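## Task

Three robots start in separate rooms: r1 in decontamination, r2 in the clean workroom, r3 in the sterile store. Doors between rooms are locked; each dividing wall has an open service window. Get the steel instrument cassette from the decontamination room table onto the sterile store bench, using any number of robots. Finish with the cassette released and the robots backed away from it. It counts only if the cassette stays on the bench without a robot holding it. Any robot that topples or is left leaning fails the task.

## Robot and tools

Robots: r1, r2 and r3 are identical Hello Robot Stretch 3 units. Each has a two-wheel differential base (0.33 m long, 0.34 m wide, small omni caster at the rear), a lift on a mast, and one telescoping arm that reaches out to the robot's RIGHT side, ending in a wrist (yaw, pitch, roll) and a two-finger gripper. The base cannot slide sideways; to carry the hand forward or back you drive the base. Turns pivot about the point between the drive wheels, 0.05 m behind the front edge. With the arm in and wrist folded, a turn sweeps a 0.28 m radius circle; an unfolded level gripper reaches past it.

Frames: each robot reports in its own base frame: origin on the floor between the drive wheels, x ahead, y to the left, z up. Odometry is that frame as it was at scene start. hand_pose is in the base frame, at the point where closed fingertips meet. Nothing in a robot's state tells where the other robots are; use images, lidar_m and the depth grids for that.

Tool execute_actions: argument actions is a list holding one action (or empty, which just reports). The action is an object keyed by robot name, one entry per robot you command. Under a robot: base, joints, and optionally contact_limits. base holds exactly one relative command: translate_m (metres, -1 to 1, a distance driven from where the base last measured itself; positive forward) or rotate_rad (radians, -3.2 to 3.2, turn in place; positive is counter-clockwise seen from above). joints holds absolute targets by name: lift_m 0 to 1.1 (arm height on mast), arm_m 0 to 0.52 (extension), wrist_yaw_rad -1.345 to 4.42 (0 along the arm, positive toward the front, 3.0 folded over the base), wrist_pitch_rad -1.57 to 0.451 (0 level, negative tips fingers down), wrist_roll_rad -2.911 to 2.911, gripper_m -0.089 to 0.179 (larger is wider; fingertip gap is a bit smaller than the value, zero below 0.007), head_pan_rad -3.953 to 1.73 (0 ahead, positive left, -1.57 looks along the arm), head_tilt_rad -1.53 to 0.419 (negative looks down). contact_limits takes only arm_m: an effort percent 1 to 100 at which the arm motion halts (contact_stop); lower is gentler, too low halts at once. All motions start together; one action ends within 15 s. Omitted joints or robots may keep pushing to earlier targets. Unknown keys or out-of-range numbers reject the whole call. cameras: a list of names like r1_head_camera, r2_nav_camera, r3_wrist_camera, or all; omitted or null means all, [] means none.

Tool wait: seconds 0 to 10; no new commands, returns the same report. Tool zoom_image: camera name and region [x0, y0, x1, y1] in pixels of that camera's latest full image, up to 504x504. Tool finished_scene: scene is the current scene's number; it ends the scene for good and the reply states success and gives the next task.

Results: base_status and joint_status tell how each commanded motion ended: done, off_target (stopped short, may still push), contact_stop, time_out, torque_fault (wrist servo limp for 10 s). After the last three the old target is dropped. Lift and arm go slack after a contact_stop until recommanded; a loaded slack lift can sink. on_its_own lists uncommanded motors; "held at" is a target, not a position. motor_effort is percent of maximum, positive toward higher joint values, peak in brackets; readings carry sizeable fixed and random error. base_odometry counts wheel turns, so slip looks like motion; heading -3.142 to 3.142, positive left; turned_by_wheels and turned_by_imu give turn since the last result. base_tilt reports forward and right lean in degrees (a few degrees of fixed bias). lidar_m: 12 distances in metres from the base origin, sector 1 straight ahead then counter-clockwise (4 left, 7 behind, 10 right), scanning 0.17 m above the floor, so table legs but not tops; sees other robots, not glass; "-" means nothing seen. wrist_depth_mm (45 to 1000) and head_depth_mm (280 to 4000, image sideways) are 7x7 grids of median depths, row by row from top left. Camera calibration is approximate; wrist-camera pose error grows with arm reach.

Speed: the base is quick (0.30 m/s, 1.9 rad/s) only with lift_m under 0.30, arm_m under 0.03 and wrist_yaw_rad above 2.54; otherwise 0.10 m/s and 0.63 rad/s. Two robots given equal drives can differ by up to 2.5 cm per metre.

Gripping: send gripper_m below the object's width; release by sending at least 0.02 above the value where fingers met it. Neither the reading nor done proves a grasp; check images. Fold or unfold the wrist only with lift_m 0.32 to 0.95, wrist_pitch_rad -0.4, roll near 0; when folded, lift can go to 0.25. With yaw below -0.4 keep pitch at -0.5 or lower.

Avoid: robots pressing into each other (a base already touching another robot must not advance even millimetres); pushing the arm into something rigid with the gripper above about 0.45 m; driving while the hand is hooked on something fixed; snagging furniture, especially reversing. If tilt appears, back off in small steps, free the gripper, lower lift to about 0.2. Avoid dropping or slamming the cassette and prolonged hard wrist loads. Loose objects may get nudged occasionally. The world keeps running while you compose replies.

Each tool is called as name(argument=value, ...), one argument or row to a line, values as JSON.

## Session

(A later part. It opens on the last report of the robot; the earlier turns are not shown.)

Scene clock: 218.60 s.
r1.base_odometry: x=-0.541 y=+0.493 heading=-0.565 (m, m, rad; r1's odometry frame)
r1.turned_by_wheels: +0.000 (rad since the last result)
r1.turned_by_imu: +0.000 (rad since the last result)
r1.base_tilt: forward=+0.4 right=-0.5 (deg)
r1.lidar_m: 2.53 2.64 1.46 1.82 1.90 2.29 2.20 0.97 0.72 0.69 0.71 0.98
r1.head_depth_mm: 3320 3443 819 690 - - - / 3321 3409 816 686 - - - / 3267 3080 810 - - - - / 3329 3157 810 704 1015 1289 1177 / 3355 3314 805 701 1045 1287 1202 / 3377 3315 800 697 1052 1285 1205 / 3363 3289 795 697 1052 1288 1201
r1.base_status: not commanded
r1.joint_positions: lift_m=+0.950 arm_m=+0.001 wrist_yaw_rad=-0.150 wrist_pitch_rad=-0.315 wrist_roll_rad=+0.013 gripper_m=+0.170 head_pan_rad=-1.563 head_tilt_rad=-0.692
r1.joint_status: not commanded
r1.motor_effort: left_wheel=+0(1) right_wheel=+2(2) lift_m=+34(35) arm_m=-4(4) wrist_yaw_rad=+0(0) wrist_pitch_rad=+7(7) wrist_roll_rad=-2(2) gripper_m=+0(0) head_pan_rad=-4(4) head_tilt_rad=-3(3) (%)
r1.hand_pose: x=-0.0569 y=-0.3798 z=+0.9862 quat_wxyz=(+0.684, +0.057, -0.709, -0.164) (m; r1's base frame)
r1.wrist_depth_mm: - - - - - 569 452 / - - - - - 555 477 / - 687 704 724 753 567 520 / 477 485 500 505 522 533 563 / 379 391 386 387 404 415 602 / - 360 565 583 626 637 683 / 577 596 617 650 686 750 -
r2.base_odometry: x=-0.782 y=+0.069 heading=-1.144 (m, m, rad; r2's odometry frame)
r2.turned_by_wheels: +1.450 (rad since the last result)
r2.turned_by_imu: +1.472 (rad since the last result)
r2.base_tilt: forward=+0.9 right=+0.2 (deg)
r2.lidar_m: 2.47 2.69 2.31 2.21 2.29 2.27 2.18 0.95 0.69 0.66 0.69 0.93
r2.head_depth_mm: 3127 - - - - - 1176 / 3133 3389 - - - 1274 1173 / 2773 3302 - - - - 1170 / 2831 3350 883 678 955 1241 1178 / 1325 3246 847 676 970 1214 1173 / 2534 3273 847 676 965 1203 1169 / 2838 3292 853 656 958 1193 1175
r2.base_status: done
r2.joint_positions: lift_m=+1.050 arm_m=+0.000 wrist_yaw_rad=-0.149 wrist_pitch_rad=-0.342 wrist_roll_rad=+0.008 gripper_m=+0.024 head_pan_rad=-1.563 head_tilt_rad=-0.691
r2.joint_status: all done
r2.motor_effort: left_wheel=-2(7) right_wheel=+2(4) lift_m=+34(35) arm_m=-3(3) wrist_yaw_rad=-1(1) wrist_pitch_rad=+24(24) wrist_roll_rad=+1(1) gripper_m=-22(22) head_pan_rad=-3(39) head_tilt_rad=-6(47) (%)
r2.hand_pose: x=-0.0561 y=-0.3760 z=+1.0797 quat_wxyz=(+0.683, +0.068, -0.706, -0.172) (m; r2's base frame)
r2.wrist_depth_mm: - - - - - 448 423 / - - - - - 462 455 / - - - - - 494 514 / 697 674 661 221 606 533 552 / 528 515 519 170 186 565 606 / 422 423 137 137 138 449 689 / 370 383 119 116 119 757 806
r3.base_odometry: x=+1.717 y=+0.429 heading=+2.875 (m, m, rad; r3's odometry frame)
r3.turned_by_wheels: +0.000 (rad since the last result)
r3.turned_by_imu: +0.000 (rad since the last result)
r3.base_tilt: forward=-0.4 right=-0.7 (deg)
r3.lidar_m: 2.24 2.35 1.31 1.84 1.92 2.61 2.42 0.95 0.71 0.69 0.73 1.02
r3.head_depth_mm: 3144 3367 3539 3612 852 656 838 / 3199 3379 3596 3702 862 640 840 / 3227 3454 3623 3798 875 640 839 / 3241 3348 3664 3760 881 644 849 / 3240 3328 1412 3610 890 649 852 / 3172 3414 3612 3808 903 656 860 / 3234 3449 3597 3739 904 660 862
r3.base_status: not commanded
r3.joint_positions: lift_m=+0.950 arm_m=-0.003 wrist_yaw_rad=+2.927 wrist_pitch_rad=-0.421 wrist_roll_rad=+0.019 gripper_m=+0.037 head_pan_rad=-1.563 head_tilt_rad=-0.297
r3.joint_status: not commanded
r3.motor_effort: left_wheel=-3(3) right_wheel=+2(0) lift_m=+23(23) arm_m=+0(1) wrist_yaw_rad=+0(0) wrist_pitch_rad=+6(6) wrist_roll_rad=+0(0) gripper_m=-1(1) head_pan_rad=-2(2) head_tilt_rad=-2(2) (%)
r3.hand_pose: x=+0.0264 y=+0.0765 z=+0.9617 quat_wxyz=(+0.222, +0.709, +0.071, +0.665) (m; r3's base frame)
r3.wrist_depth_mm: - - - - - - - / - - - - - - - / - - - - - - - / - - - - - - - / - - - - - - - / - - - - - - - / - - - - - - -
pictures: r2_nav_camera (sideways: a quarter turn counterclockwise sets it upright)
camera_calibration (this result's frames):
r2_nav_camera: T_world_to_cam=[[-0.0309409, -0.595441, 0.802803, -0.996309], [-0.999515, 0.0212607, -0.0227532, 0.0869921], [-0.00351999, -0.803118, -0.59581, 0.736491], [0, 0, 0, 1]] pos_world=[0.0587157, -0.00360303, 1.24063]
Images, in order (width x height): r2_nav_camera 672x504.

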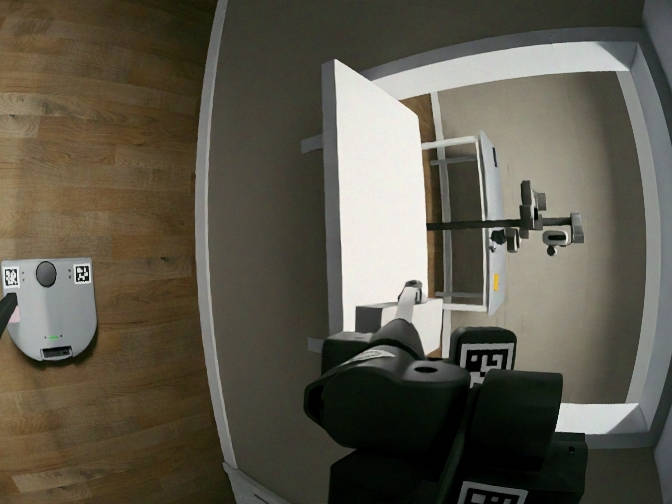

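Same as before.

execute_actions(
  actions=[
    {"r2":{"base":{"translate_m":0.15},"joints":{"arm_m":0.34}}},
  ],
  cameras=[],
)

execute_actions(
  actions=[
    {"r2":{"joints":{"lift_m":0.845}},"r3":{"joints":{"wrist_yaw_rad":0,"gripper_m":0.17}}},
  ],
  cameras=[],
)

execute_actions(
  actions=[
    {"r2":{"joints":{"gripper_m":0.17}}},
  ],
  cameras=[],
)

execute_actions(
  actions=[
    {"r2":{"joints":{"lift_m":0.95,"arm_m":0}},"r3":{"joints":{"head_tilt_rad":-0.7,"wrist_pitch_rad":-0.3}}},
  ],
  cameras=["r3_head_camera","r3_wrist_camera"],
)

Scene clock: 226.87 s.
r1.base_odometry: x=-0.541 y=+0.493 heading=-0.565 (m, m, rad; r1's odometry frame)
r1.turned_by_wheels: +0.000 (rad since the last result)
r1.turned_by_imu: +0.000 (rad since the last result)
r1.base_tilt: forward=+0.4 right=-0.6 (deg)
r1.lidar_m: 2.53 2.63 1.46 1.82 1.89 2.29 2.20 0.97 0.71 0.69 0.71 0.98
r1.head_depth_mm: 3313 3397 819 690 - - - / 3297 3382 815 688 - - - / 3340 3319 811 - - - - / 3284 3005 809 704 1013 1289 1172 / 3358 3293 803 701 1046 1286 1203 / 3350 3274 799 698 1052 1283 1200 / 3359 3278 795 694 1054 1281 1198
r1.base_status: not commanded
r1.joint_positions: lift_m=+0.950 arm_m=+0.001 wrist_yaw_rad=-0.150 wrist_pitch_rad=-0.315 wrist_roll_rad=+0.013 gripper_m=+0.170 head_pan_rad=-1.563 head_tilt_rad=-0.692
r1.joint_status: not commanded
r1.motor_effort: left_wheel=-1(1) right_wheel=+1(1) lift_m=+34(35) arm_m=-3(4) wrist_yaw_rad=+0(0) wrist_pitch_rad=+6(7) wrist_roll_rad=-2(1) gripper_m=+0(0) head_pan_rad=-4(4) head_tilt_rad=-3(3) (%)
r1.hand_pose: x=-0.0569 y=-0.3798 z=+0.9862 quat_wxyz=(+0.684, +0.057, -0.709, -0.164) (m; r1's base frame)
r1.wrist_depth_mm: - - - - - 558 444 / - - - - - 566 480 / - 689 688 702 771 550 513 / 476 491 505 514 522 535 567 / 377 388 386 394 403 408 602 / - 353 557 591 609 649 687 / 578 597 612 659 690 730 -
r2.base_odometry: x=-0.719 y=-0.068 heading=-1.144 (m, m, rad; r2's odometry frame)
r2.turned_by_wheels: +0.000 (rad since the last result)
r2.turned_by_imu: +0.000 (rad since the last result)
r2.base_tilt: forward=+0.8 right=+0.1 (deg)
r2.lidar_m: 2.44 2.53 2.30 2.22 2.28 2.43 2.33 0.95 0.69 0.66 0.69 0.93
r2.head_depth_mm: - 3438 847 675 1003 1260 1175 / 3044 3381 844 677 997 1256 1169 / - 3168 842 676 983 1242 1169 / - 1598 846 675 979 1221 1174 / 2810 3368 848 677 967 1208 1172 / 2823 3316 847 677 960 1198 1171 / 2796 3207 846 656 954 1191 1176
r2.base_status: done
r2.joint_positions: lift_m=+1.050 arm_m=+0.340 wrist_yaw_rad=-0.149 wrist_pitch_rad=-0.342 wrist_roll_rad=+0.008 gripper_m=+0.024 head_pan_rad=-1.563 head_tilt_rad=-0.691
r2.joint_status: all done
r2.motor_effort: left_wheel=-2(3) right_wheel=+1(5) lift_m=+34(34) arm_m=+3(3) wrist_yaw_rad=-1(1) wrist_pitch_rad=+24(24) wrist_roll_rad=+1(1) gripper_m=-22(21) head_pan_rad=-3(3) head_tilt_rad=-6(6) (%)
r2.hand_pose: x=-0.0561 y=-0.7154 z=+1.0797 quat_wxyz=(+0.683, +0.068, -0.706, -0.172) (m; r2's base frame)
r2.wrist_depth_mm: - - 942 - - - - / - - - - - - - / - - - - - - - / - - - 221 - - - / - - - 169 186 - - / 418 421 137 136 138 420 409 / 358 357 119 116 119 354 351
r3.base_odometry: x=+1.717 y=+0.429 heading=+2.875 (m, m, rad; r3's odometry frame)
r3.turned_by_wheels: +0.000 (rad since the last result)
r3.turned_by_imu: +0.001 (rad since the last result)
r3.base_tilt: forward=-0.5 right=-0.7 (deg)
r3.lidar_m: 2.24 2.35 1.31 1.84 1.93 2.61 2.41 0.95 0.72 0.69 0.72 1.02
r3.head_depth_mm: 3261 3382 3584 3659 852 656 839 / 3186 3384 3588 3738 867 638 840 / 3242 3352 903 841 869 641 844 / 3156 3350 3491 3507 883 646 847 / 3264 3402 3677 3761 893 651 851 / 3268 3444 3619 3743 903 655 858 / 3219 3422 3617 3774 912 661 864
r3.base_status: not commanded
r3.joint_positions: lift_m=+0.950 arm_m=-0.003 wrist_yaw_rad=+2.927 wrist_pitch_rad=-0.421 wrist_roll_rad=+0.019 gripper_m=+0.037 head_pan_rad=-1.563 head_tilt_rad=-0.297
r3.joint_status: not commanded
r3.motor_effort: left_wheel=-2(3) right_wheel=+1(1) lift_m=+23(23) arm_m=-1(0) wrist_yaw_rad=+0(1) wrist_pitch_rad=+6(6) wrist_roll_rad=+0(0) gripper_m=+0(1) head_pan_rad=-2(3) head_tilt_rad=-2(2) (%)
r3.hand_pose: x=+0.0264 y=+0.0765 z=+0.9617 quat_wxyz=(+0.222, +0.709, +0.071, +0.665) (m; r3's base frame)
r3.wrist_depth_mm: - - - - - - - / - - - - - - - / - - - - - - - / - - - - - - - / - - - - - - - / - - - - - - - / - - - - - - -
pictures: none
No camera images: the call's "cameras" was empty. Leave "cameras" out to get every camera's image.

Scene clock: 229.40 s.
r1.base_odometry: x=-0.541 y=+0.493 heading=-0.565 (m, m, rad; r1's odometry frame)
r1.turned_by_wheels: +0.000 (rad since the last result)
r1.turned_by_imu: +0.000 (rad since the last result)
r1.base_tilt: forward=+0.4 right=-0.5 (deg)
r1.lidar_m: 2.54 2.63 1.46 1.82 1.89 2.29 2.21 0.98 0.71 0.69 0.71 0.98
r1.head_depth_mm: 3290 3386 820 690 - - - / 3330 3345 813 687 - - - / 3319 3351 811 - - - - / 3291 3007 808 703 1014 1290 1176 / 3326 3316 802 702 1048 1290 1207 / 3327 3288 800 699 1048 1279 1205 / 3360 3279 795 695 1051 1290 1200
r1.base_status: not commanded
r1.joint_positions: lift_m=+0.950 arm_m=+0.001 wrist_yaw_rad=-0.150 wrist_pitch_rad=-0.315 wrist_roll_rad=+0.013 gripper_m=+0.170 head_pan_rad=-1.563 head_tilt_rad=-0.692
r1.joint_status: not commanded
r1.motor_effort: left_wheel=-1(1) right_wheel=+1(1) lift_m=+34(35) arm_m=-4(3) wrist_yaw_rad=+0(0) wrist_pitch_rad=+7(7) wrist_roll_rad=-2(2) gripper_m=+0(0) head_pan_rad=-4(4) head_tilt_rad=-3(4) (%)
r1.hand_pose: x=-0.0569 y=-0.3798 z=+0.9862 quat_wxyz=(+0.684, +0.057, -0.709, -0.164) (m; r1's base frame)
r1.wrist_depth_mm: - - - - - 556 443 / - - - - - 561 477 / - 661 693 709 762 568 527 / 476 480 494 522 526 530 561 / 374 383 388 395 402 413 613 / - 357 558 591 600 651 681 / 569 594 600 651 689 724 -
r2.base_odometry: x=-0.719 y=-0.068 heading=-1.144 (m, m, rad; r2's odometry frame)
r2.turned_by_wheels: +0.000 (rad since the last result)
r2.turned_by_imu: +0.000 (rad since the last result)
r2.base_tilt: forward=+0.7 right=+0.1 (deg)
r2.lidar_m: 2.44 2.53 2.31 2.21 2.29 2.42 2.33 0.95 0.69 0.66 0.68 0.93
r2.head_depth_mm: 3146 3363 846 699 - - 1175 / 3039 3351 924 654 1024 1253 1170 / 2805 3216 - 653 988 1245 1171 / 1085 3241 927 655 976 1220 1170 / 2813 3258 846 676 967 1208 1177 / 2856 3258 851 676 962 1201 1171 / 2829 3243 849 656 952 1185 1178
r2.base_status: not commanded
r2.joint_positions: lift_m=+0.850 arm_m=+0.340 wrist_yaw_rad=-0.149 wrist_pitch_rad=-0.270 wrist_roll_rad=+0.008 gripper_m=+0.024 head_pan_rad=-1.563 head_tilt_rad=-0.691
r2.joint_status: lift_m contact_stop (moved -0.200 of -0.205)
r2.on_its_own: lift_m is slack since a contact_stop, until your next command for it (your +0.845 is given up)
r2.motor_effort: left_wheel=-1(1) right_wheel=+0(1) lift_m=+27(28) arm_m=+3(3) wrist_yaw_rad=-1(0) wrist_pitch_rad=-17(24) wrist_roll_rad=+2(2) gripper_m=-22(21) head_pan_rad=-3(3) head_tilt_rad=-6(6) (%)
r2.hand_pose: x=-0.0572 y=-0.7225 z=+0.8968 quat_wxyz=(+0.689, +0.043, -0.708, -0.148) (m; r2's base frame)
r2.wrist_depth_mm: - - - - - - - / - - - - - - - / - - - - - - - / 309 309 306 229 300 301 299 / 230 230 230 171 189 226 223 / 184 182 137 137 136 184 180 / 152 152 118 114 115 151 151
r3.base_odometry: x=+1.717 y=+0.429 heading=+2.875 (m, m, rad; r3's odometry frame)
r3.turned_by_wheels: +0.000 (rad since the last result)
r3.turned_by_imu: +0.000 (rad since the last result)
r3.base_tilt: forward=-0.5 right=-0.7 (deg)
r3.lidar_m: 2.24 2.36 1.31 1.84 1.93 2.61 2.42 0.95 0.71 0.69 0.72 1.02
r3.head_depth_mm: 3187 3371 3601 3688 856 656 - / 3201 3399 3579 3732 865 657 840 / 3189 3294 3696 967 811 654 - / 3174 3340 1539 3521 840 648 852 / 3216 3433 3656 3758 892 650 849 / 3237 3373 3588 3839 900 655 856 / 3202 3372 3611 3820 910 660 860
r3.base_status: not commanded
r3.joint_positions: lift_m=+0.950 arm_m=-0.003 wrist_yaw_rad=+0.002 wrist_pitch_rad=-0.421 wrist_roll_rad=+0.019 gripper_m=+0.170 head_pan_rad=-1.563 head_tilt_rad=-0.297
r3.joint_status: all done
r3.motor_effort: left_wheel=-2(2) right_wheel=+1(1) lift_m=+23(23) arm_m=-1(1) wrist_yaw_rad=-2(3) wrist_pitch_rad=+6(6) wrist_roll_rad=+0(0) gripper_m=+0(96) head_pan_rad=-2(2) head_tilt_rad=-3(3) (%)
r3.hand_pose: x=-0.0210 y=-0.3664 z=+0.9617 quat_wxyz=(+0.685, +0.147, -0.698, -0.149) (m; r3's base frame)
r3.wrist_depth_mm: 513 - - - - - - / 503 583 595 547 634 657 510 / 431 440 450 436 469 483 465 / 380 380 377 373 374 383 388 / 636 624 633 612 593 476 575 / - 725 708 707 683 669 648 / 879 838 853 791 774 781 771
pictures: none
No camera images: the call's "cameras" was empty. Leave "cameras" out to get every camera's image.

not run: a stop came earlier in this reply.

not run: a stop came earlier in this reply.

execute_actions(
  actions=[
    {"r2":{"joints":{"gripper_m":0.17,"lift_m":0.86}}},
  ],
  cameras=[],
)

execute_actions(
  actions=[
    {"r2":{"joints":{"lift_m":0.95,"arm_m":0}},"r3":{"joints":{"head_tilt_rad":-0.7,"wrist_pitch_rad":-0.3}}},
  ],
  cameras=["r3_head_camera","r3_wrist_camera"],
)

Scene clock: 234.03 s.
r1.base_odometry: x=-0.541 y=+0.493 heading=-0.565 (m, m, rad; r1's odometry frame)
r1.turned_by_wheels: +0.000 (rad since the last result)
r1.turned_by_imu: +0.000 (rad since the last result)
r1.base_tilt: forward=+0.4 right=-0.5 (deg)
r1.lidar_m: 2.54 2.63 1.46 1.82 1.89 2.28 2.21 0.97 0.71 0.69 0.71 0.98
r1.head_depth_mm: 3357 3394 819 690 - - - / 3311 3346 816 687 - - - / 3297 3393 810 - - - - / 3285 3038 808 704 1013 1293 1176 / 3346 3309 805 702 1047 1285 1202 / 3385 3272 802 699 1049 1284 1202 / 3338 3299 798 696 1056 1285 1195
r1.base_status: not commanded
r1.joint_positions: lift_m=+0.950 arm_m=+0.001 wrist_yaw_rad=-0.150 wrist_pitch_rad=-0.315 wrist_roll_rad=+0.013 gripper_m=+0.170 head_pan_rad=-1.563 head_tilt_rad=-0.692
r1.joint_status: not commanded
r1.motor_effort: left_wheel=-1(1) right_wheel=+2(1) lift_m=+35(35) arm_m=-3(3) wrist_yaw_rad=+0(1) wrist_pitch_rad=+7(7) wrist_roll_rad=-2(2) gripper_m=+1(0) head_pan_rad=-4(4) head_tilt_rad=-3(3) (%)
r1.hand_pose: x=-0.0569 y=-0.3798 z=+0.9862 quat_wxyz=(+0.684, +0.057, -0.709, -0.164) (m; r1's base frame)
r1.wrist_depth_mm: - - - - - 555 448 / - - - - - 570 479 / - 693 707 723 754 573 531 / 477 482 495 504 523 531 562 / 374 390 386 395 397 411 604 / - 357 564 587 625 630 680 / 580 596 618 654 695 721 -
r2.base_odometry: x=-0.719 y=-0.068 heading=-1.144 (m, m, rad; r2's odometry frame)
r2.turned_by_wheels: +0.000 (rad since the last result)
r2.turned_by_imu: +0.000 (rad since the last result)
r2.base_tilt: forward=+0.7 right=+0.0 (deg)
r2.lidar_m: 2.44 2.53 2.30 2.21 2.29 2.42 2.33 0.95 0.69 0.66 0.68 0.93
r2.head_depth_mm: 3154 3377 844 697 - 1274 1171 / 3016 3336 - 654 1007 1252 1173 / 2849 3231 - 654 985 1235 1176 / 1085 3191 1280 655 981 1224 1166 / 2815 3333 847 678 969 1209 1173 / 2824 3264 846 676 958 1200 1171 / 2795 3226 848 655 951 1190 1176
r2.base_status: not commanded
r2.joint_positions: lift_m=+0.860 arm_m=+0.340 wrist_yaw_rad=-0.149 wrist_pitch_rad=-0.314 wrist_roll_rad=+0.008 gripper_m=+0.170 head_pan_rad=-1.563 head_tilt_rad=-0.691
r2.joint_status: all done
r2.motor_effort: left_wheel=-1(1) right_wheel=+0(0) lift_m=+32(37) arm_m=+2(3) wrist_yaw_rad=-1(1) wrist_pitch_rad=+8(17) wrist_roll_rad=+2(2) gripper_m=+0(90) head_pan_rad=-3(2) head_tilt_rad=-5(5) (%)
r2.hand_pose: x=-0.0566 y=-0.7184 z=+0.8963 quat_wxyz=(+0.686, +0.058, -0.707, -0.163) (m; r2's base frame)
r2.wrist_depth_mm: - - - - - - - / - - - - - - - / - - - - - 402 394 / 292 288 287 218 287 282 280 / 223 231 211 167 210 227 218 / 188 181 167 136 147 178 177 / 147 151 119 114 118 150 145
r3.base_odometry: x=+1.717 y=+0.429 heading=+2.875 (m, m, rad; r3's odometry frame)
r3.turned_by_wheels: +0.000 (rad since the last result)
r3.turned_by_imu: +0.001 (rad since the last result)
r3.base_tilt: forward=-0.4 right=-0.7 (deg)
r3.lidar_m: 2.24 2.35 1.31 1.84 1.93 2.60 2.41 0.95 0.71 0.69 0.73 1.02
r3.head_depth_mm: 3218 3386 3653 3749 853 655 - / 3204 3415 3541 3748 831 657 841 / 3179 3282 3694 986 826 652 - / 3224 3368 1517 3554 855 648 853 / 3230 3481 3623 3781 893 652 850 / 3216 3441 3639 3833 898 656 857 / 3235 3392 3596 3854 910 661 859
r3.base_status: not commanded
r3.joint_positions: lift_m=+0.950 arm_m=-0.003 wrist_yaw_rad=+0.002 wrist_pitch_rad=-0.421 wrist_roll_rad=+0.019 gripper_m=+0.170 head_pan_rad=-1.563 head_tilt_rad=-0.297
r3.joint_status: not commanded
r3.motor_effort: left_wheel=-3(2) right_wheel=+1(1) lift_m=+23(23) arm_m=+0(1) wrist_yaw_rad=-3(2) wrist_pitch_rad=+6(6) wrist_roll_rad=+0(1) gripper_m=-1(0) head_pan_rad=-2(2) head_tilt_rad=-2(2) (%)
r3.hand_pose: x=-0.0210 y=-0.3664 z=+0.9617 quat_wxyz=(+0.685, +0.147, -0.698, -0.149) (m; r3's base frame)
r3.wrist_depth_mm: 509 - - - - - - / 509 585 602 544 600 669 517 / 437 442 446 442 471 488 459 / 381 377 376 373 377 382 385 / 637 624 619 607 596 480 577 / - 753 712 698 665 663 640 / 883 854 832 810 771 764 753
pictures: none
No camera images: the call's "cameras" was empty. Leave "cameras" out to get every camera's image.

Scene clock: 237.73 s.
r1.base_odometry: x=-0.541 y=+0.493 heading=-0.565 (m, m, rad; r1's odometry frame)
r1.turned_by_wheels: +0.000 (rad since the last result)
r1.turned_by_imu: +0.000 (rad since the last result)
r1.base_tilt: forward=+0.4 right=-0.5 (deg)
r1.lidar_m: 2.54 2.63 1.46 1.82 1.89 2.28 2.20 0.97 0.71 0.69 0.72 0.98
r1.head_depth_mm: 3294 3425 820 689 - - - / 3365 3382 815 688 - - - / 3338 3393 809 - - - - / 3267 3019 808 702 1014 1293 1178 / 3286 3329 805 702 1046 1286 1206 / 3347 3307 799 698 1049 1280 1202 / 3325 3289 797 696 1056 1281 1197
r1.base_status: not commanded
r1.joint_positions: lift_m=+0.950 arm_m=+0.001 wrist_yaw_rad=-0.150 wrist_pitch_rad=-0.315 wrist_roll_rad=+0.013 gripper_m=+0.170 head_pan_rad=-1.563 head_tilt_rad=-0.692
r1.joint_status: not commanded
r1.motor_effort: left_wheel=-1(1) right_wheel=+2(2) lift_m=+34(35) arm_m=-4(3) wrist_yaw_rad=+0(0) wrist_pitch_rad=+7(7) wrist_roll_rad=-2(2) gripper_m=+0(0) head_pan_rad=-3(4) head_tilt_rad=-3(3) (%)
r1.hand_pose: x=-0.0569 y=-0.3798 z=+0.9862 quat_wxyz=(+0.684, +0.057, -0.709, -0.164) (m; r1's base frame)
r1.wrist_depth_mm: - - - - - 569 444 / - - - - - 568 477 / - 671 700 728 747 581 526 / 473 483 509 520 521 537 567 / 375 384 386 392 399 410 609 / - 356 566 589 626 640 682 / 582 591 617 648 690 740 -
r2.base_odometry: x=-0.719 y=-0.068 heading=-1.144 (m, m, rad; r2's odometry frame)
r2.turned_by_wheels: +0.000 (rad since the last result)
r2.turned_by_imu: +0.000 (rad since the last result)
r2.base_tilt: forward=+0.8 right=+0.0 (deg)
r2.lidar_m: 2.44 2.53 2.30 2.21 2.30 2.43 2.33 0.95 0.69 0.66 0.68 0.93
r2.head_depth_mm: 3136 3371 844 686 - - - / 3059 3374 846 687 - - - / 2789 3255 818 699 - - - / 1077 3266 814 678 950 1220 1154 / 2827 3301 849 700 986 1219 1171 / 2796 3263 848 678 958 1198 1172 / 2838 3255 848 657 952 1183 1182
r2.base_status: not commanded
r2.joint_positions: lift_m=+0.950 arm_m=+0.000 wrist_yaw_rad=-0.149 wrist_pitch_rad=-0.314 wrist_roll_rad=+0.008 gripper_m=+0.170 head_pan_rad=-1.563 head_tilt_rad=-0.691
r2.joint_status: all done
r2.motor_effort: left_wheel=-1(1) right_wheel=+1(0) lift_m=+31(35) arm_m=-3(5) wrist_yaw_rad=-1(1) wrist_pitch_rad=+8(8) wrist_roll_rad=+1(2) gripper_m=+0(0) head_pan_rad=-3(3) head_tilt_rad=-5(5) (%)
r2.hand_pose: x=-0.0566 y=-0.3788 z=+0.9863 quat_wxyz=(+0.686, +0.058, -0.707, -0.163) (m; r2's base frame)
r2.wrist_depth_mm: - - - - - - 480 / - - - - - - 480 / 518 - 699 623 669 617 502 / 468 501 488 436 482 477 476 / 375 398 375 374 371 382 382 / 321 338 349 579 608 632 674 / 567 585 617 649 684 730 767
r3.base_odometry: x=+1.717 y=+0.429 heading=+2.875 (m, m, rad; r3's odometry frame)
r3.turned_by_wheels: +0.000 (rad since the last result)
r3.turned_by_imu: +0.000 (rad since the last result)
r3.base_tilt: forward=-0.5 right=-0.8 (deg)
r3.lidar_m: 2.24 2.36 1.31 1.84 1.93 2.61 2.41 0.95 0.71 0.69 0.73 1.02
r3.head_depth_mm: 3231 3458 811 675 - - - / 3185 3367 817 680 - - 1122 / 3069 3425 795 696 - - 1112 / 2985 3157 796 691 1028 1268 1172 / 3212 3400 835 695 1059 1276 1182 / 3212 3501 845 702 1042 1291 1188 / 3202 3408 852 706 1042 1286 1191
r3.base_status: not commanded
r3.joint_positions: lift_m=+0.950 arm_m=-0.003 wrist_yaw_rad=+0.002 wrist_pitch_rad=-0.323 wrist_roll_rad=+0.019 gripper_m=+0.170 head_pan_rad=-1.563 head_tilt_rad=-0.691
r3.joint_status: all done
r3.motor_effort: left_wheel=-3(2) right_wheel=+1(2) lift_m=+23(23) arm_m=+0(1) wrist_yaw_rad=-3(3) wrist_pitch_rad=+7(6) wrist_roll_rad=+0(0) gripper_m=+0(0) head_pan_rad=-2(2) head_tilt_rad=-6(39) (%)
r3.hand_pose: x=-0.0210 y=-0.3777 z=+0.9842 quat_wxyz=(+0.692, +0.114, -0.704, -0.114) (m; r3's base frame)
r3.wrist_depth_mm: 507 - - - - - - / 517 - - - - - 517 / 520 568 584 552 601 627 512 / 421 424 437 444 452 462 467 / 380 379 374 374 375 380 374 / - 656 631 621 607 605 592 / 741 730 718 678 681 671 653
pictures: r3_head_camera (sideways: a quarter turn clockwise sets it upright), r3_wrist_camera
camera_calibration (this result's frames):
r3_head_camera: T_world_to_cam=[[0.0478865, 0.662928, -0.74715, 0.995163], [0.998853, -0.0313299, 0.0362204, -0.0564873], [0.000603464, -0.748027, -0.663668, 0.824501], [0, 0, 0, 1]] pos_world=[0.00827006, -0.0447424, 1.29278]
r3_wrist_camera: T_world_to_cam=[[-0.999855, 0.00507461, 0.0162516, -0.0434364], [-0.0113603, 0.512118, -0.85884, 1.06057], [-0.012681, -0.8589, -0.511986, 0.342362], [0, 0, 0, 1]] pos_world=[-0.0270402, -0.248861, 1.08685]
Images, in order (width x height): r3_head_camera 896x504, r3_wrist_camera 644x364.

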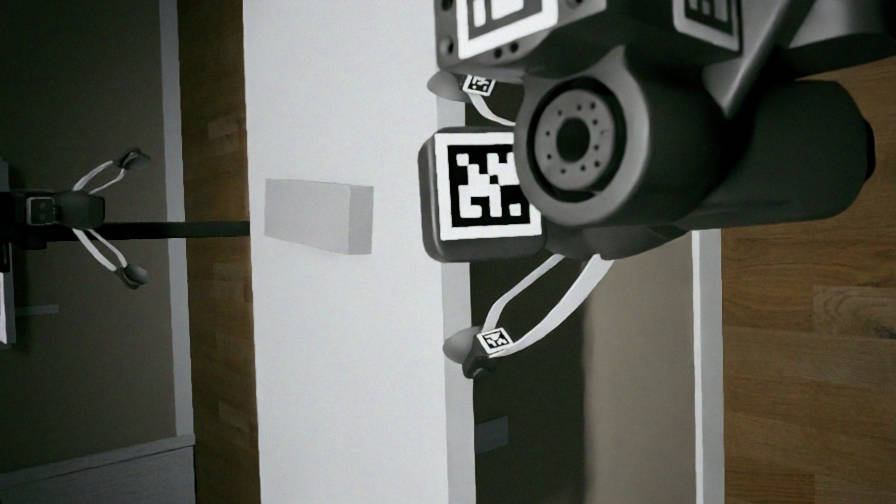

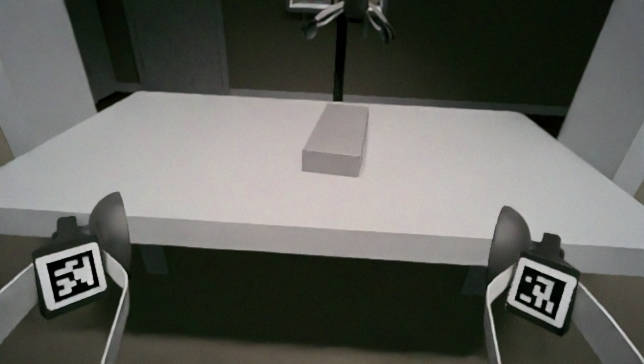

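execute_actions(
  actions=[
    {"r3":{"joints":{"arm_m":0.345,"wrist_yaw_rad":-0.15}}},
  ],
  cameras=[],
)

execute_actions(
  actions=[
    {"r3":{"joints":{"lift_m":0.85}}},
  ],
  cameras=["r3_wrist_camera"],
)

Scene clock: 246.07 s.
r1.base_odometry: x=-0.541 y=+0.493 heading=-0.565 (m, m, rad; r1's odometry frame)
r1.turned_by_wheels: +0.000 (rad since the last result)
r1.turned_by_imu: +0.000 (rad since the last result)
r1.base_tilt: forward=+0.4 right=-0.5 (deg)
r1.lidar_m: 2.53 2.63 1.46 1.83 1.89 2.29 2.20 0.97 0.71 0.69 0.71 0.98
r1.head_depth_mm: 3340 3393 820 690 - - - / 3331 3380 816 686 - - - / 3317 3343 812 - - - - / 3296 3047 805 702 1014 1287 1175 / 3346 3304 804 700 1042 1284 1205 / 3368 3301 801 699 1050 1278 1203 / 3352 3248 795 697 1056 1283 1200
r1.base_status: not commanded
r1.joint_positions: lift_m=+0.950 arm_m=+0.001 wrist_yaw_rad=-0.150 wrist_pitch_rad=-0.315 wrist_roll_rad=+0.013 gripper_m=+0.170 head_pan_rad=-1.563 head_tilt_rad=-0.692
r1.joint_status: not commanded
r1.motor_effort: left_wheel=-1(1) right_wheel=+2(1) lift_m=+34(35) arm_m=-3(4) wrist_yaw_rad=+0(0) wrist_pitch_rad=+7(7) wrist_roll_rad=-2(2) gripper_m=-1(1) head_pan_rad=-4(4) head_tilt_rad=-3(3) (%)
r1.hand_pose: x=-0.0569 y=-0.3798 z=+0.9862 quat_wxyz=(+0.684, +0.057, -0.709, -0.164) (m; r1's base frame)
r1.wrist_depth_mm: - - - - - 561 448 / - - - - - 574 471 / - 691 706 728 750 570 525 / 470 491 500 499 530 534 562 / 378 379 385 396 403 412 614 / - 357 564 588 621 634 683 / 561 588 627 642 681 726 -
r2.base_odometry: x=-0.719 y=-0.068 heading=-1.144 (m, m, rad; r2's odometry frame)
r2.turned_by_wheels: +0.000 (rad since the last result)
r2.turned_by_imu: +0.001 (rad since the last result)
r2.base_tilt: forward=+0.7 right=+0.0 (deg)
r2.lidar_m: 2.44 2.53 2.31 2.21 2.29 2.43 2.33 0.95 0.69 0.66 0.69 0.93
r2.head_depth_mm: 3156 3388 848 686 - - - / 3051 3328 847 689 - - - / 2794 3186 817 698 - - - / 801 3038 817 677 949 1217 1149 / 2532 3274 848 698 982 1216 1177 / 2812 3302 848 676 961 1197 1171 / 2840 3221 847 656 953 1186 1178
r2.base_status: not commanded
r2.joint_positions: lift_m=+0.950 arm_m=+0.000 wrist_yaw_rad=-0.149 wrist_pitch_rad=-0.314 wrist_roll_rad=+0.008 gripper_m=+0.170 head_pan_rad=-1.563 head_tilt_rad=-0.691
r2.joint_status: not commanded
r2.motor_effort: left_wheel=-1(1) right_wheel=+1(0) lift_m=+33(32) arm_m=-3(3) wrist_yaw_rad=+0(0) wrist_pitch_rad=+8(8) wrist_roll_rad=+1(1) gripper_m=+0(0) head_pan_rad=-3(3) head_tilt_rad=-5(6) (%)
r2.hand_pose: x=-0.0566 y=-0.3788 z=+0.9863 quat_wxyz=(+0.686, +0.058, -0.707, -0.163) (m; r2's base frame)
r2.wrist_depth_mm: - - - - - - 477 / - - - - - - 480 / 513 - 705 638 674 621 516 / 466 487 483 438 477 480 472 / 378 394 375 370 371 381 390 / 321 337 345 578 604 634 677 / 576 580 611 636 667 716 771
r3.base_odometry: x=+1.717 y=+0.429 heading=+2.875 (m, m, rad; r3's odometry frame)
r3.turned_by_wheels: +0.000 (rad since the last result)
r3.turned_by_imu: +0.001 (rad since the last result)
r3.base_tilt: forward=-0.4 right=-0.6 (deg)
r3.lidar_m: 2.24 2.35 1.31 1.84 1.93 2.61 2.42 0.95 0.72 0.69 0.72 1.02
r3.head_depth_mm: 3308 - - 699 1038 1262 1158 / 3191 - 797 700 1041 1263 1164 / 3126 - 757 688 1041 1274 1170 / 2923 3455 771 687 1043 1271 1173 / 3245 3421 837 694 1040 1278 1180 / 3162 3434 846 700 1037 1275 1185 / 3209 3500 850 705 1040 1287 1195
r3.base_status: not commanded
r3.joint_positions: lift_m=+0.950 arm_m=+0.345 wrist_yaw_rad=-0.149 wrist_pitch_rad=-0.322 wrist_roll_rad=+0.019 gripper_m=+0.170 head_pan_rad=-1.563 head_tilt_rad=-0.691
r3.joint_status: all done
r3.motor_effort: left_wheel=-3(3) right_wheel=+1(1) lift_m=+23(23) arm_m=+3(1) wrist_yaw_rad=+0(3) wrist_pitch_rad=+6(6) wrist_roll_rad=+0(0) gripper_m=-1(1) head_pan_rad=-2(3) head_tilt_rad=-5(5) (%)
r3.hand_pose: x=-0.0565 y=-0.7225 z=+0.9845 quat_wxyz=(+0.681, +0.060, -0.711, -0.166) (m; r3's base frame)
r3.wrist_depth_mm: - - - 917 - - - / - - - - - - - / - - - - - - - / - - - - - 455 - / 353 343 351 312 355 381 373 / - 285 281 254 295 296 309 / 245 246 234 216 256 260 259
pictures: none
No camera images: the call's "cameras" was empty. Leave "cameras" out to get every camera's image.

Scene clock: 247.80 s.
r1.base_odometry: x=-0.541 y=+0.493 heading=-0.565 (m, m, rad; r1's odometry frame)
r1.turned_by_wheels: +0.000 (rad since the last result)
r1.turned_by_imu: +0.000 (rad since the last result)
r1.base_tilt: forward=+0.4 right=-0.5 (deg)
r1.lidar_m: 2.53 2.64 1.46 1.82 1.89 2.29 2.20 0.97 0.71 0.69 0.71 0.98
r1.head_depth_mm: 3314 3404 818 690 - - - / 3337 3377 815 688 - - - / 3360 3380 812 - - - - / 3277 3046 808 703 1013 1282 1175 / 3376 3315 806 701 1046 1283 1210 / 3340 3321 801 699 1051 1283 1204 / 3378 3248 795 696 1053 1288 1203
r1.base_status: not commanded
r1.joint_positions: lift_m=+0.950 arm_m=+0.001 wrist_yaw_rad=-0.150 wrist_pitch_rad=-0.315 wrist_roll_rad=+0.013 gripper_m=+0.170 head_pan_rad=-1.563 head_tilt_rad=-0.692
r1.joint_status: not commanded
r1.motor_effort: left_wheel=-2(1) right_wheel=+1(1) lift_m=+34(35) arm_m=-3(3) wrist_yaw_rad=+1(0) wrist_pitch_rad=+7(7) wrist_roll_rad=-2(2) gripper_m=+0(0) head_pan_rad=-4(3) head_tilt_rad=-3(3) (%)
r1.hand_pose: x=-0.0569 y=-0.3798 z=+0.9862 quat_wxyz=(+0.684, +0.057, -0.709, -0.164) (m; r1's base frame)
r1.wrist_depth_mm: - - - - - 557 443 / - - - - - 571 475 / - 694 686 700 748 572 519 / 472 493 501 508 527 530 565 / 379 382 390 396 402 413 595 / - 358 564 591 632 654 699 / 577 591 628 637 681 736 -
r2.base_odometry: x=-0.719 y=-0.068 heading=-1.144 (m, m, rad; r2's odometry frame)
r2.turned_by_wheels: +0.000 (rad since the last result)
r2.turned_by_imu: +0.000 (rad since the last result)
r2.base_tilt: forward=+0.7 right=+0.1 (deg)
r2.lidar_m: 2.44 2.54 2.30 2.21 2.29 2.43 2.33 0.95 0.69 0.66 0.69 0.93
r2.head_depth_mm: 3130 3408 845 685 - - - / 3065 3327 848 687 - - - / 2810 3197 811 700 - - - / 2314 884 811 675 949 1221 1153 / 1269 3323 816 700 983 1211 1173 / 2849 3265 849 678 960 1201 1181 / 2822 3166 853 655 953 1189 1178
r2.base_status: not commanded
r2.joint_positions: lift_m=+0.950 arm_m=+0.000 wrist_yaw_rad=-0.149 wrist_pitch_rad=-0.314 wrist_roll_rad=+0.008 gripper_m=+0.170 head_pan_rad=-1.563 head_tilt_rad=-0.691
r2.joint_status: not commanded
r2.motor_effort: left_wheel=-1(1) right_wheel=+0(1) lift_m=+32(32) arm_m=-3(3) wrist_yaw_rad=-1(1) wrist_pitch_rad=+8(8) wrist_roll_rad=+2(2) gripper_m=+0(1) head_pan_rad=-3(3) head_tilt_rad=-6(6) (%)
r2.hand_pose: x=-0.0566 y=-0.3788 z=+0.9863 quat_wxyz=(+0.686, +0.058, -0.707, -0.163) (m; r2's base frame)
r2.wrist_depth_mm: - - - - - - 479 / - - - - - - 480 / 514 - 686 595 681 637 508 / 466 485 489 442 479 477 485 / 378 398 371 370 374 383 380 / 316 338 344 574 603 614 676 / 577 585 612 632 672 713 790
r3.base_odometry: x=+1.717 y=+0.429 heading=+2.875 (m, m, rad; r3's odometry frame)
r3.turned_by_wheels: +0.000 (rad since the last result)
r3.turned_by_imu: +0.000 (rad since the last result)
r3.base_tilt: forward=-0.4 right=-0.7 (deg)
r3.lidar_m: 2.24 2.35 1.31 1.84 1.92 2.60 2.42 0.95 0.71 0.69 0.73 1.02
r3.head_depth_mm: 3206 3402 839 - - 1281 1165 / 3187 3449 - 887 1041 1261 1163 / 3099 3452 - 677 1043 1265 1174 / 2941 3136 847 689 1043 1273 1178 / 3205 3382 836 692 1043 1273 1179 / 3236 3429 843 701 1036 1289 1181 / 3184 3481 849 702 1045 1294 1183
r3.base_status: not commanded
r3.joint_positions: lift_m=+0.850 arm_m=+0.345 wrist_yaw_rad=-0.149 wrist_pitch_rad=-0.322 wrist_roll_rad=+0.019 gripper_m=+0.170 head_pan_rad=-1.563 head_tilt_rad=-0.691
r3.joint_status: all done
r3.motor_effort: left_wheel=-2(2) right_wheel=+1(1) lift_m=+14(20) arm_m=+3(3) wrist_yaw_rad=+0(0) wrist_pitch_rad=+6(6) wrist_roll_rad=+0(0) gripper_m=+0(1) head_pan_rad=-2(2) head_tilt_rad=-6(6) (%)
r3.hand_pose: x=-0.0565 y=-0.7225 z=+0.8851 quat_wxyz=(+0.681, +0.060, -0.711, -0.166) (m; r3's base frame)
r3.wrist_depth_mm: - - - - - - - / - - - - - - - / 306 314 317 248 341 349 363 / 233 239 203 185 256 257 263 / 200 192 146 149 201 212 209 / - 156 121 123 162 167 172 / 137 130 104 105 139 145 146
pictures: r3_wrist_camera
camera_calibration (this result's frames):
r3_wrist_camera: T_world_to_cam=[[-0.987663, 0.15575, 0.0162415, 0.0339887], [0.0657843, 0.506793, -0.859554, 1.15278], [-0.142107, -0.847881, -0.510786, -0.00532304], [0, 0, 0, 1]] pos_world=[-0.0430219, -0.594027, 0.987605]
Images, in order (width x height): r3_wrist_camera 644x364.

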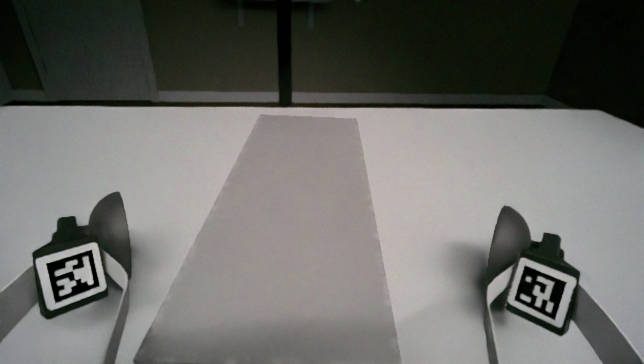

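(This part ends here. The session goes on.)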